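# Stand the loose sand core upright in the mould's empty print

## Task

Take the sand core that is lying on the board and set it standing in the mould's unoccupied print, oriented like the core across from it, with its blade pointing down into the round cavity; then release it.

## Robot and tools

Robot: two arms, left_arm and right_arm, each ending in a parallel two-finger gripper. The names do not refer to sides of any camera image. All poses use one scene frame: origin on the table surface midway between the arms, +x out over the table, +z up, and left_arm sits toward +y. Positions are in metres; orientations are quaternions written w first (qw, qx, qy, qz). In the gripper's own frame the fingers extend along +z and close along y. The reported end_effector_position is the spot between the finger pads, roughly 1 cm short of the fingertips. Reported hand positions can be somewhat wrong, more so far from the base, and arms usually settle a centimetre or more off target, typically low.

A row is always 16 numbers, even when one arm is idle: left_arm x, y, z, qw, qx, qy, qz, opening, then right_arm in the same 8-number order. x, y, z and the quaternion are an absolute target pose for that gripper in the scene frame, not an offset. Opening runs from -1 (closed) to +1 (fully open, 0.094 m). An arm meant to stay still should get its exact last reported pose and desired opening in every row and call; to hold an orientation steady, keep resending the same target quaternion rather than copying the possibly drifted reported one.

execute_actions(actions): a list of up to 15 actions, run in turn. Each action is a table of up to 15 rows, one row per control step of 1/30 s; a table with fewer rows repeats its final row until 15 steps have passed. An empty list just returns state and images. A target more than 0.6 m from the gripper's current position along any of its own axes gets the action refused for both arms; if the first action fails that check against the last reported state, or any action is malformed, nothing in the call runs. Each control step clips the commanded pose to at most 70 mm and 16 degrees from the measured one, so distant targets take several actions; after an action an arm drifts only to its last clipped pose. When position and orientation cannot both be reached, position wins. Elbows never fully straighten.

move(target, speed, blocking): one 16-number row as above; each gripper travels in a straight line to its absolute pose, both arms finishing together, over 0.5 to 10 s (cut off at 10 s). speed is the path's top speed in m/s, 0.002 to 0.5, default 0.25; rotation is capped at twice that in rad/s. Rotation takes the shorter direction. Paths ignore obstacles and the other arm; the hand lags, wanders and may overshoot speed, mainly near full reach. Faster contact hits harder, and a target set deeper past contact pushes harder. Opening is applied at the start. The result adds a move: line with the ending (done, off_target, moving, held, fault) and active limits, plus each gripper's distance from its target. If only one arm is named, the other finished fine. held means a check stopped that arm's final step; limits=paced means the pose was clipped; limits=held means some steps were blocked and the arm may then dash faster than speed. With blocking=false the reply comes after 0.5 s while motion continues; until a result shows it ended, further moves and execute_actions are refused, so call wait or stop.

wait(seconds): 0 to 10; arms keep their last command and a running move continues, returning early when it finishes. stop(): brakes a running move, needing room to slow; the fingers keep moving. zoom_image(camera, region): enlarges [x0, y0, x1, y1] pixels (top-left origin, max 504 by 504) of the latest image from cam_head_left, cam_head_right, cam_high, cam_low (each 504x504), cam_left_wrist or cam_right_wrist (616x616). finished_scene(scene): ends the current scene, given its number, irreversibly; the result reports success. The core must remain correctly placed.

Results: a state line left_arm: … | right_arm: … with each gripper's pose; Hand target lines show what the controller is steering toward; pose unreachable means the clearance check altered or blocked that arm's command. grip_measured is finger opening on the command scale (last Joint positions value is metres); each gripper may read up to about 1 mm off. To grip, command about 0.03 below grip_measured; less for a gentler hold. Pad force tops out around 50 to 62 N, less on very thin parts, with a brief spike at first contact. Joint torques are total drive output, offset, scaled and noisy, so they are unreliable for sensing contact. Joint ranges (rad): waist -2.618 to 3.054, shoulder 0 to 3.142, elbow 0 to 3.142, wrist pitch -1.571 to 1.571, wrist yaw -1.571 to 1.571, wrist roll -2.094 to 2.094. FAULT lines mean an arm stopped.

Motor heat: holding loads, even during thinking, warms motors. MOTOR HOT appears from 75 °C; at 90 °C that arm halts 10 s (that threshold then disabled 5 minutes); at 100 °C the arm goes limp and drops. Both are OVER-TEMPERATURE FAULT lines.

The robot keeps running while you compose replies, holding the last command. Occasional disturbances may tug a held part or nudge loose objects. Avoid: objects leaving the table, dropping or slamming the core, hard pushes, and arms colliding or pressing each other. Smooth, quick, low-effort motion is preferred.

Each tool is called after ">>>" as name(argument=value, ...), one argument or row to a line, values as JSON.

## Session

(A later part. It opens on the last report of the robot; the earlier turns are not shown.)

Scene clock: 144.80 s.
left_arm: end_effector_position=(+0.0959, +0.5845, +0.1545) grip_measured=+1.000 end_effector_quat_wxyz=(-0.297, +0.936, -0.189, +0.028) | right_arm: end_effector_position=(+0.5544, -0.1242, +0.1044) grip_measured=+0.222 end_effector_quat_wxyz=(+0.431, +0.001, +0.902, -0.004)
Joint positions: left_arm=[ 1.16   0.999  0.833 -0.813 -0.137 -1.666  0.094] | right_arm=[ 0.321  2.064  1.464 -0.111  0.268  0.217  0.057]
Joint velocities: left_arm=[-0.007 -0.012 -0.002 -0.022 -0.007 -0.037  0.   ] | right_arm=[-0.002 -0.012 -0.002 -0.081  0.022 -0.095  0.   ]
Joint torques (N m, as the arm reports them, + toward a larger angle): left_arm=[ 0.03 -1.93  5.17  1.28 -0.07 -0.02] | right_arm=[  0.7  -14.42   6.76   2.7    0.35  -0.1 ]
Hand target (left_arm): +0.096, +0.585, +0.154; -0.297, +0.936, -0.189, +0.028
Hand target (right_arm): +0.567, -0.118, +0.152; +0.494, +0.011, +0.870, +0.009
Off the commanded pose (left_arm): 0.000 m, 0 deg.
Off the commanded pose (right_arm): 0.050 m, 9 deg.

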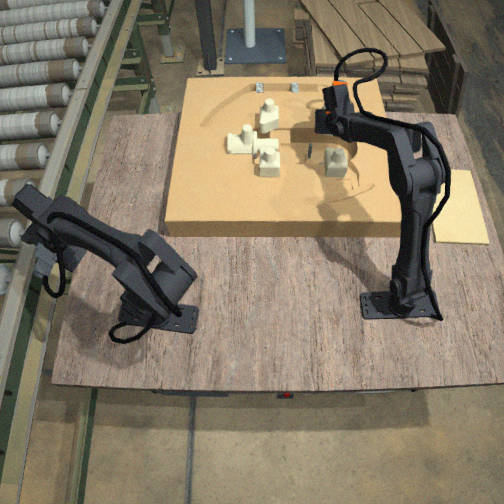

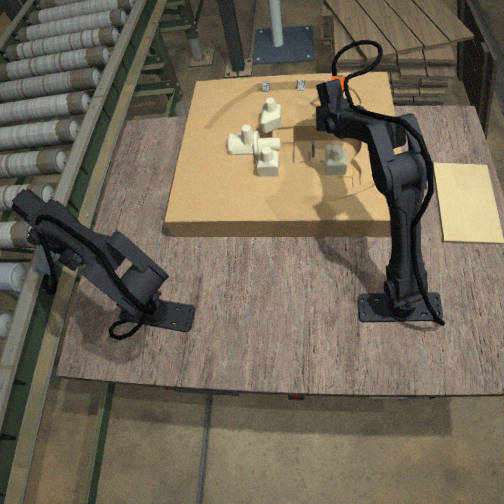

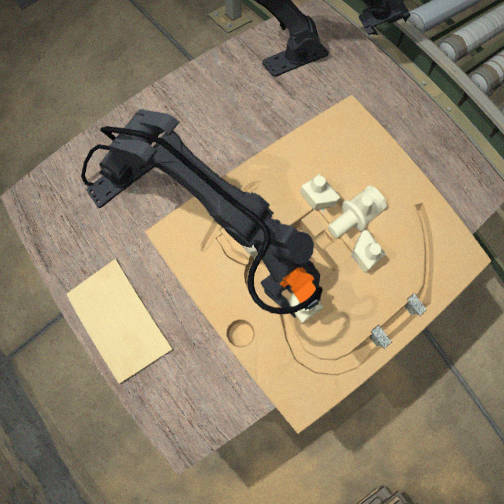

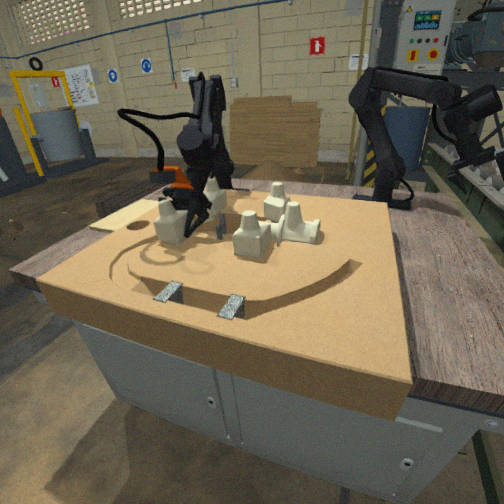

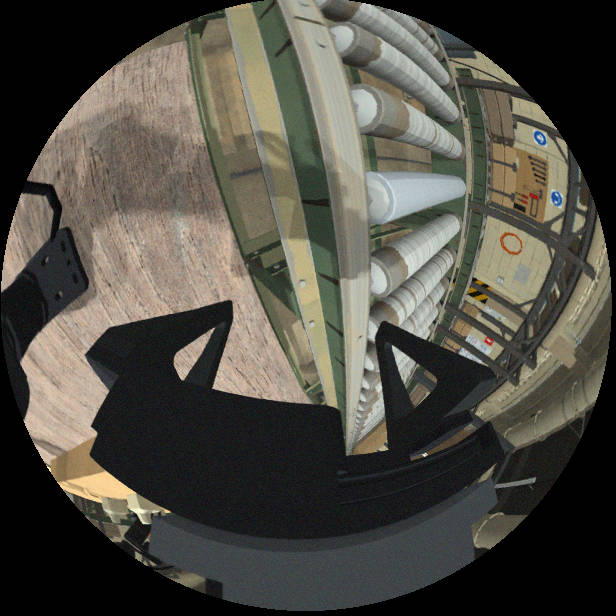

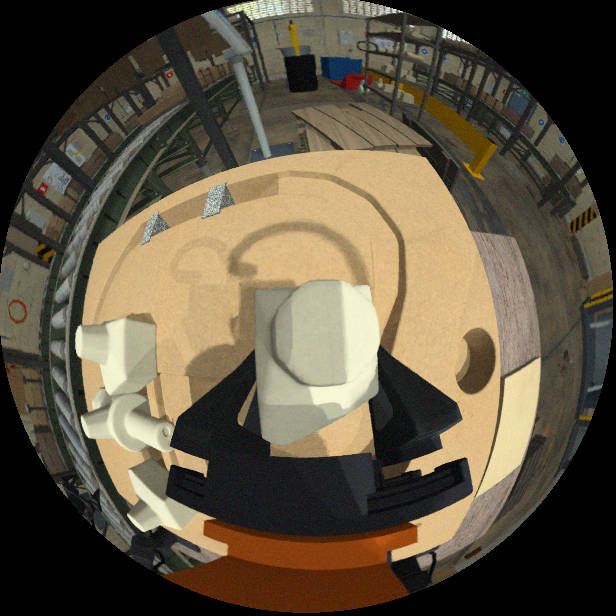

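Going in. Lower a little more.

>>> execute_actions(
  actions=[
    [[0.0959,0.5845,0.1545,-0.297,0.936,-0.189,0.028,1,0.57,-0.117,0.146,0.495,0.01,0.869,0.01,0.17]],
    [[0.0959,0.5845,0.1545,-0.297,0.936,-0.189,0.028,1,0.57,-0.117,0.14,0.495,0.01,0.869,0.01,0.17]],
    [[0.0959,0.5845,0.1545,-0.297,0.936,-0.189,0.028,1,0.57,-0.117,0.134,0.495,0.01,0.869,0.01,0.17]],
  ],
)

>>> zoom_image(
  camera="cam_low",
  region=[130,170,230,270],
)

Scene clock: 149.30 s.
left_arm: end_effector_position=(+0.0959, +0.5845, +0.1545) grip_measured=+1.000 end_effector_quat_wxyz=(-0.297, +0.936, -0.189, +0.028) | right_arm: end_effector_position=(+0.5536, -0.1245, +0.0998) grip_measured=+0.222 end_effector_quat_wxyz=(+0.439, +0.001, +0.899, -0.006)
Joint positions: left_arm=[ 1.16   0.999  0.833 -0.813 -0.137 -1.666  0.094] | right_arm=[ 0.324  2.064  1.43  -0.061  0.278  0.213  0.057]
Joint velocities: left_arm=[ 0.002 -0.012 -0.007 -0.022  0.022 -0.081  0.   ] | right_arm=[ 0.002 -0.007 -0.007 -0.022  0.007  0.022  0.   ]
Joint torques (N m, as the arm reports them, + toward a larger angle): left_arm=[ 0.01 -2.    5.26  1.3  -0.06 -0.02] | right_arm=[  0.44 -12.56   6.49   2.82   0.23  -0.07]
Hand target (left_arm): +0.096, +0.585, +0.154; -0.297, +0.936, -0.189, +0.028
Hand target (right_arm): +0.567, -0.118, +0.135; +0.493, +0.010, +0.870, +0.009
Off the commanded pose (left_arm): 0.000 m, 0 deg.
Off the commanded pose (right_arm): 0.039 m, 8 deg.

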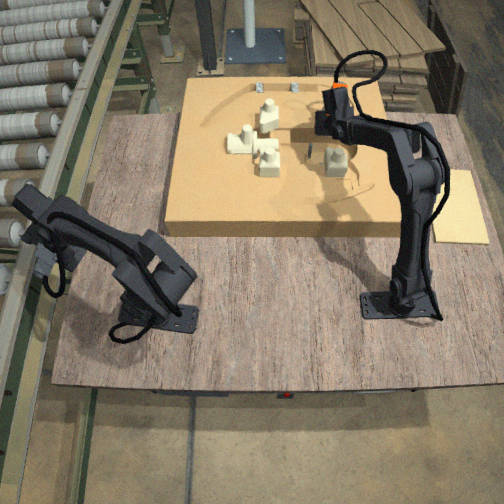

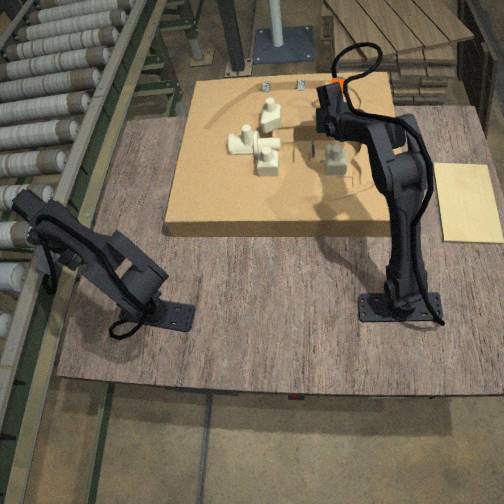

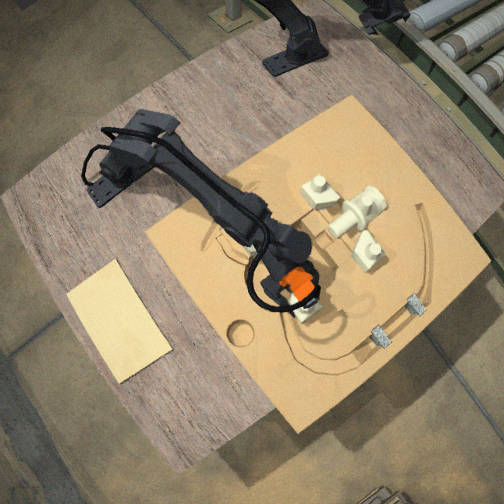

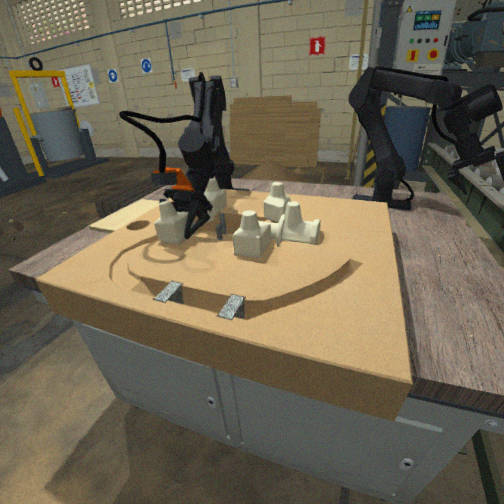

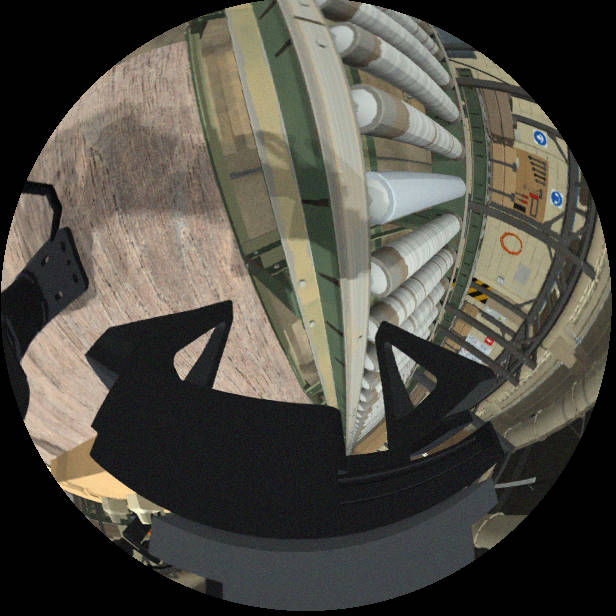

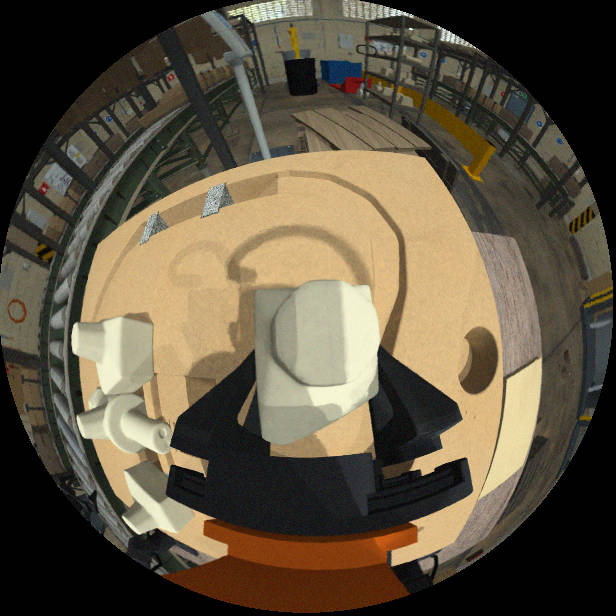

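Region (130, 170, 230, 270) of cam_low's 504x504 image, scaled by 5.040, with more detail than that image has.

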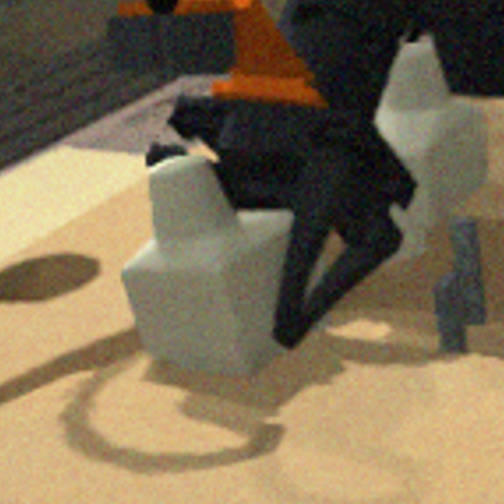

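>>> execute_actions(
  actions=[
    [[0.0959,0.5845,0.1545,-0.297,0.936,-0.189,0.028,1,0.564,-0.12,0.125,0.47,0.005,0.883,0.003,0.17]],
    [[0.0959,0.5845,0.1545,-0.297,0.936,-0.189,0.028,1,0.558,-0.123,0.117,0.45,0,0.893,0,0.17]],
    [[0.0959,0.5845,0.1545,-0.297,0.936,-0.189,0.028,1,0.558,-0.123,0.117,0.45,0,0.893,0,0.3]],
    [[0.0959,0.5845,0.1545,-0.297,0.936,-0.189,0.028,1,0.558,-0.123,0.117,0.45,0,0.893,0,0.6]],
  ],
)

>>> move(
  target=[0.0959,0.5845,0.1545,-0.297,0.936,-0.189,0.028,1,0.54,-0.123,0.2,0.45,0,0.893,0,0.6],
  speed=0.1,
)

>>> move(
  target=[0.0959,0.5845,0.1545,-0.297,0.936,-0.189,0.028,1,0.4,-0.3,0.28,0.3,0,0.954,0,0.6],
)

>>> zoom_image(
  camera="cam_low",
  region=[130,170,290,270],
)

>>> zoom_image(
  camera="cam_high",
  region=[230,200,400,350],
)

>>> zoom_image(
  camera="cam_head_left",
  region=[250,80,370,190],
)

Scene clock: 157.33 s.
left_arm: end_effector_position=(+0.0959, +0.5845, +0.1545) grip_measured=+1.000 end_effector_quat_wxyz=(-0.297, +0.936, -0.189, +0.028) | right_arm: end_effector_position=(+0.5528, -0.1241, +0.0988) grip_measured=+0.598 end_effector_quat_wxyz=(+0.436, -0.000, +0.900, -0.005)
Joint positions: left_arm=[ 1.16   0.999  0.833 -0.813 -0.137 -1.666  0.094] | right_arm=[ 0.324  2.064  1.43  -0.066  0.275  0.213  0.075]
Joint velocities: left_arm=[ 0.002 -0.002 -0.002 -0.022 -0.022  0.007  0.   ] | right_arm=[-0.012 -0.007  0.017  0.022 -0.007  0.007 -0.   ]
Joint torques (N m, as the arm reports them, + toward a larger angle): left_arm=[-0.01 -2.1   5.18  1.27 -0.07  0.  ] | right_arm=[ -0.27 -12.03   7.82   1.63   0.05  -0.1 ]
Hand target (left_arm): +0.096, +0.585, +0.154; -0.297, +0.936, -0.189, +0.028
Hand target (right_arm): +0.558, -0.123, +0.117; +0.450, -0.000, +0.893, -0.000
Off the commanded pose (left_arm): 0.000 m, 0 deg.
Off the commanded pose (right_arm): 0.019 m, 2 deg.

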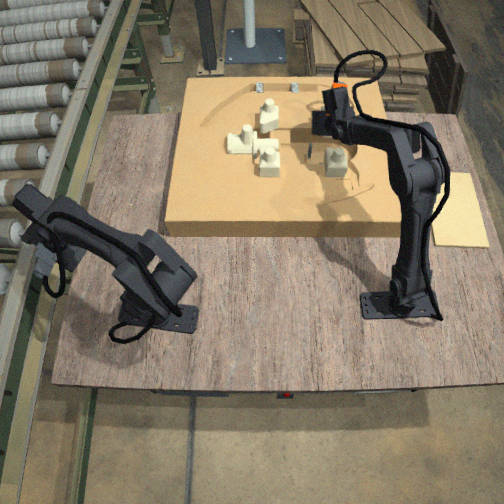

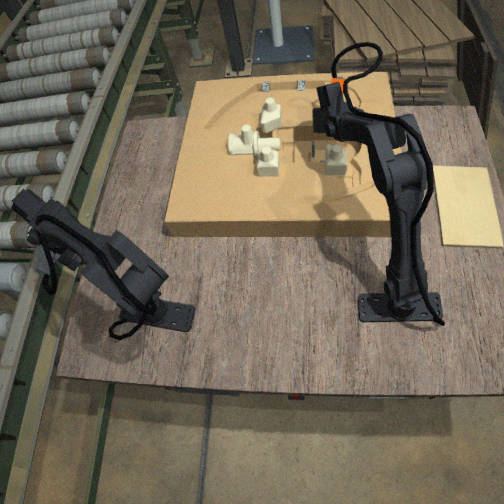

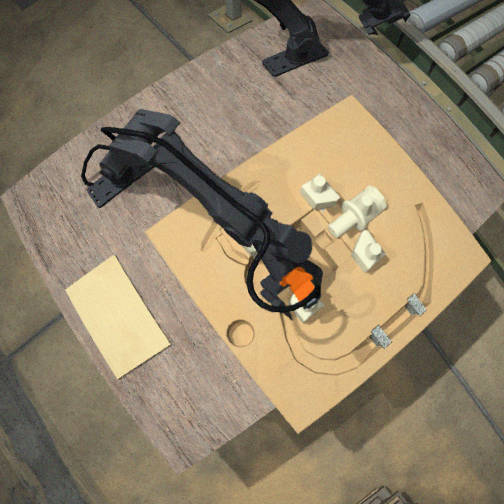

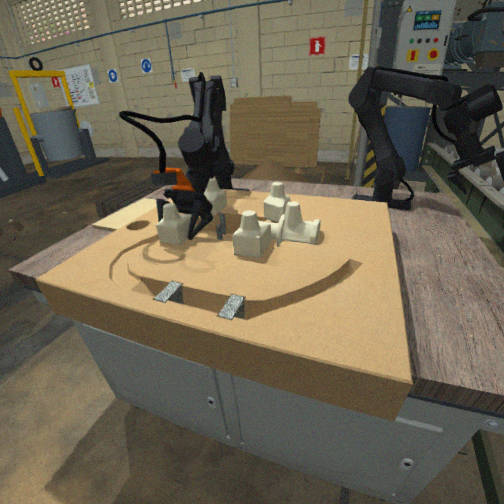

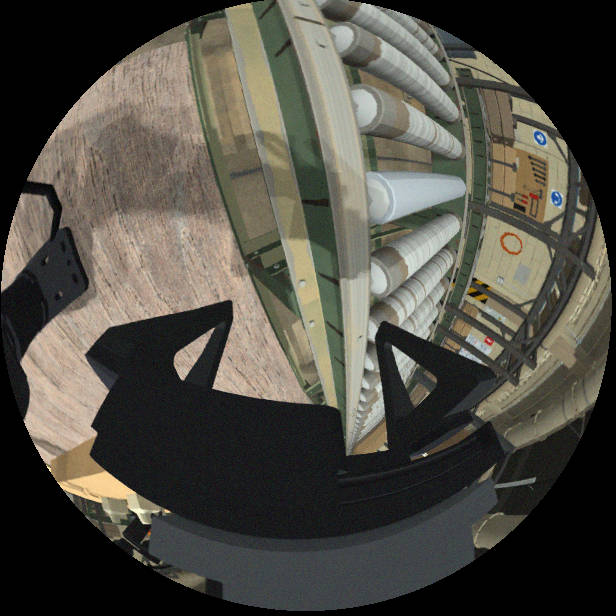

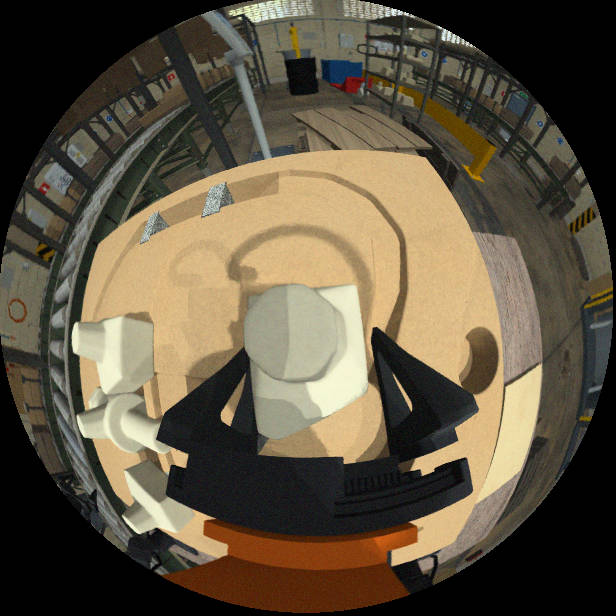

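Scene clock: 158.93 s.
left_arm: end_effector_position=(+0.0959, +0.5845, +0.1545) grip_measured=+1.000 end_effector_quat_wxyz=(-0.297, +0.936, -0.189, +0.028) | right_arm: end_effector_position=(+0.5389, -0.1290, +0.1703) grip_measured=+0.599 end_effector_quat_wxyz=(+0.425, -0.002, +0.905, -0.009)
Joint positions: left_arm=[ 1.16   0.999  0.833 -0.813 -0.137 -1.666  0.094] | right_arm=[ 0.324  1.948  1.577 -0.355  0.275  0.213  0.075]
Joint velocities: left_arm=[-0.007 -0.002 -0.017  0.037  0.037 -0.022  0.   ] | right_arm=[-0.012 -0.012  0.002 -0.081 -0.081 -0.037  0.001]
Joint torques (N m, as the arm reports them, + toward a larger angle): left_arm=[-0.02 -2.    5.31  1.28 -0.09 -0.01] | right_arm=[  0.84 -12.48   8.56   1.69   0.17  -0.01]
Hand target (left_arm): +0.096, +0.585, +0.155; -0.297, +0.936, -0.189, +0.028
Hand target (right_arm): +0.540, -0.123, +0.200; +0.450, -0.000, +0.893, -0.000
Off the commanded pose (left_arm): 0.000 m, 0 deg.
Off the commanded pose (right_arm): 0.030 m, 3 deg.
move: off_target (right_arm)

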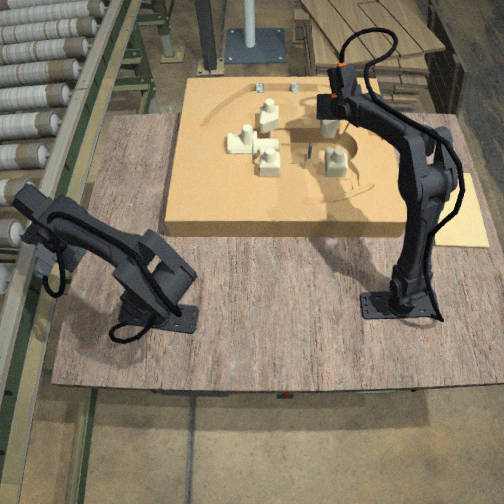

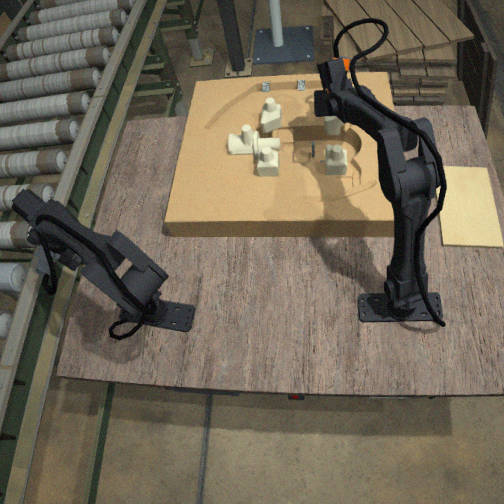

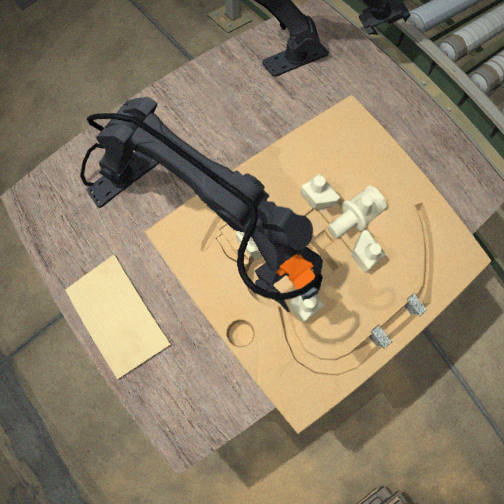

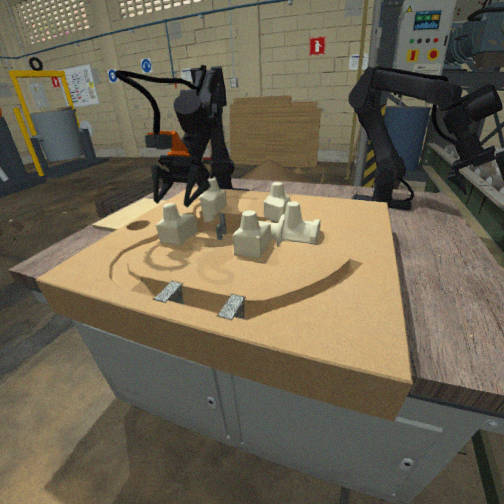

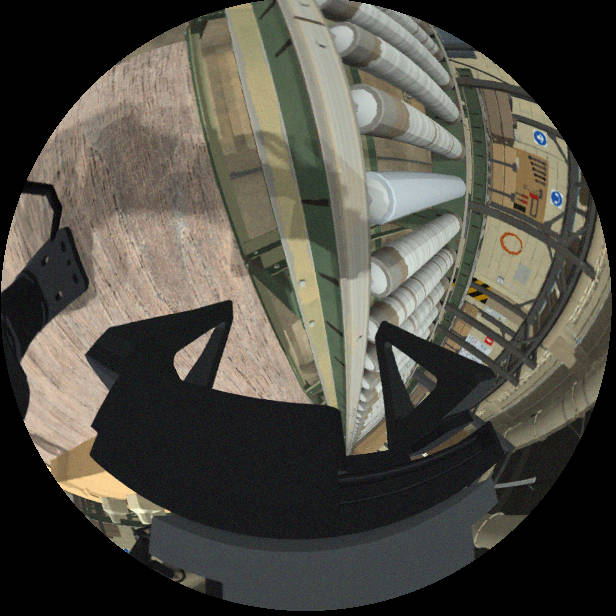

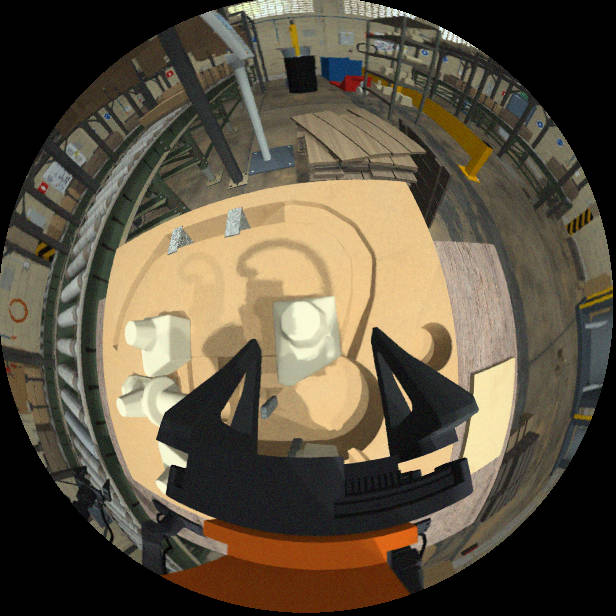

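Scene clock: 160.70 s.
left_arm: end_effector_position=(+0.0959, +0.5845, +0.1545) grip_measured=+1.000 end_effector_quat_wxyz=(-0.297, +0.936, -0.189, +0.028) | right_arm: end_effector_position=(+0.3988, -0.3007, +0.2645) grip_measured=+0.599 end_effector_quat_wxyz=(+0.281, +0.008, +0.960, +0.002)
Joint positions: left_arm=[ 1.16   0.999  0.833 -0.813 -0.137 -1.666  0.094] | right_arm=[-0.131  1.591  1.721 -1.134 -0.062 -0.08   0.075]
Joint velocities: left_arm=[-0.002  0.002 -0.012 -0.022 -0.007 -0.022  0.   ] | right_arm=[ 0.002 -0.002  0.017 -0.051 -0.037 -0.022 -0.001]
Joint torques (N m, as the arm reports them, + toward a larger angle): left_arm=[ 0.   -2.03  5.16  1.27 -0.07 -0.04] | right_arm=[-0.2  -7.01  8.24  1.34 -0.12 -0.12]
Hand target (left_arm): +0.096, +0.585, +0.154; -0.297, +0.936, -0.189, +0.028
Hand target (right_arm): +0.400, -0.300, +0.282; +0.302, +0.001, +0.953, +0.003
Off the commanded pose (left_arm): 0.000 m, 0 deg.
Off the commanded pose (right_arm): 0.016 m, 2 deg.
move: off_target (right_arm)

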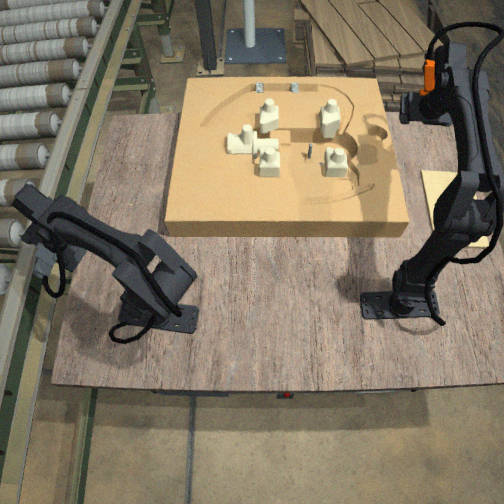

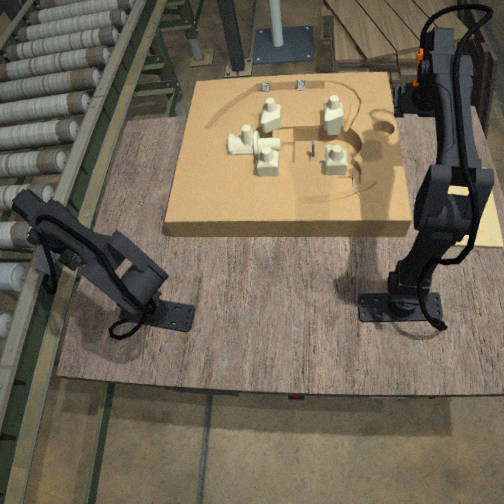

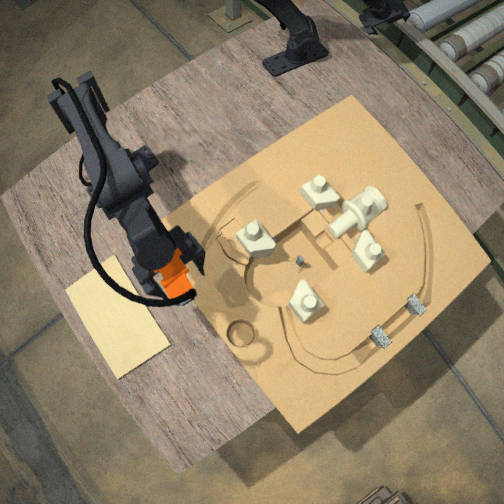

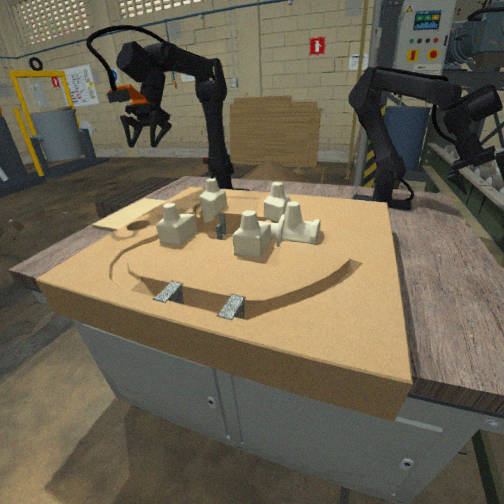

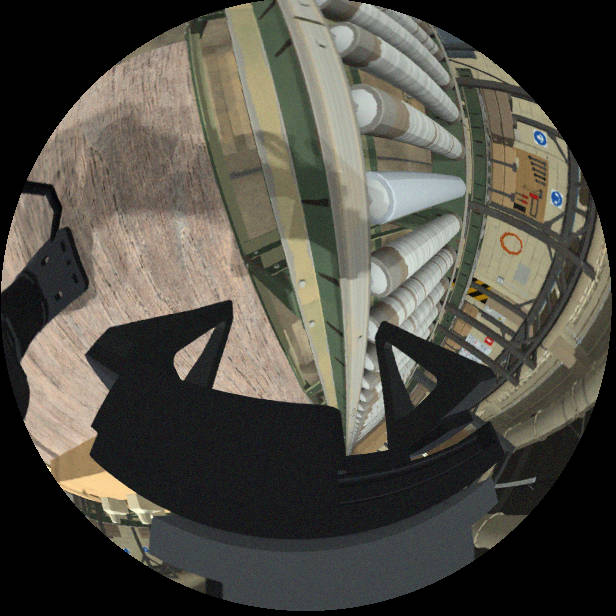

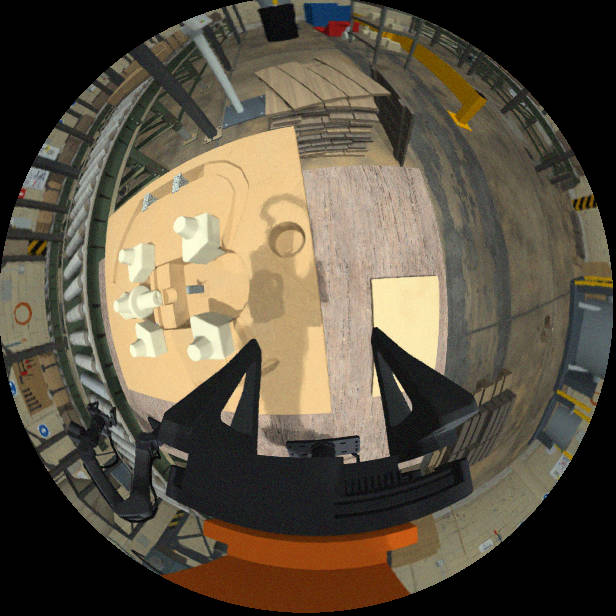

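Region (130, 170, 290, 270) of cam_low's 504x504 image, scaled by 3.150, with more detail than that image has; it fills the top 315 rows of this view, and the rest is white.

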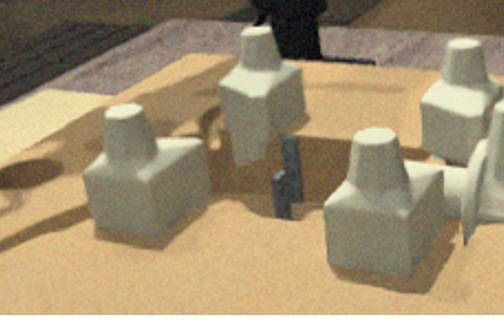

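Region (230, 200, 400, 350) of cam_high's 504x504 image, scaled by 2.965, with more detail than that image has; it fills the top 445 rows of this view, and the rest is white.

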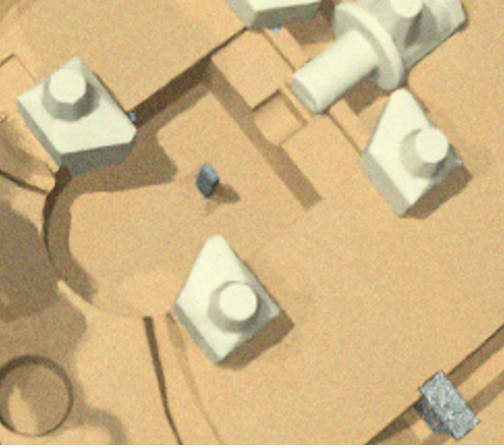

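Region (250, 80, 370, 190) of cam_head_left's 504x504 image, scaled by 4.200, with more detail than that image has; it fills the top 462 rows of this view, and the rest is white.

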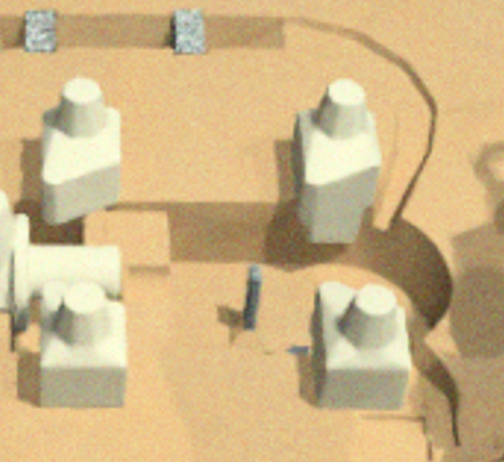

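>>> finished_scene(
  scene=1,
)

The scene is finished: the task was done.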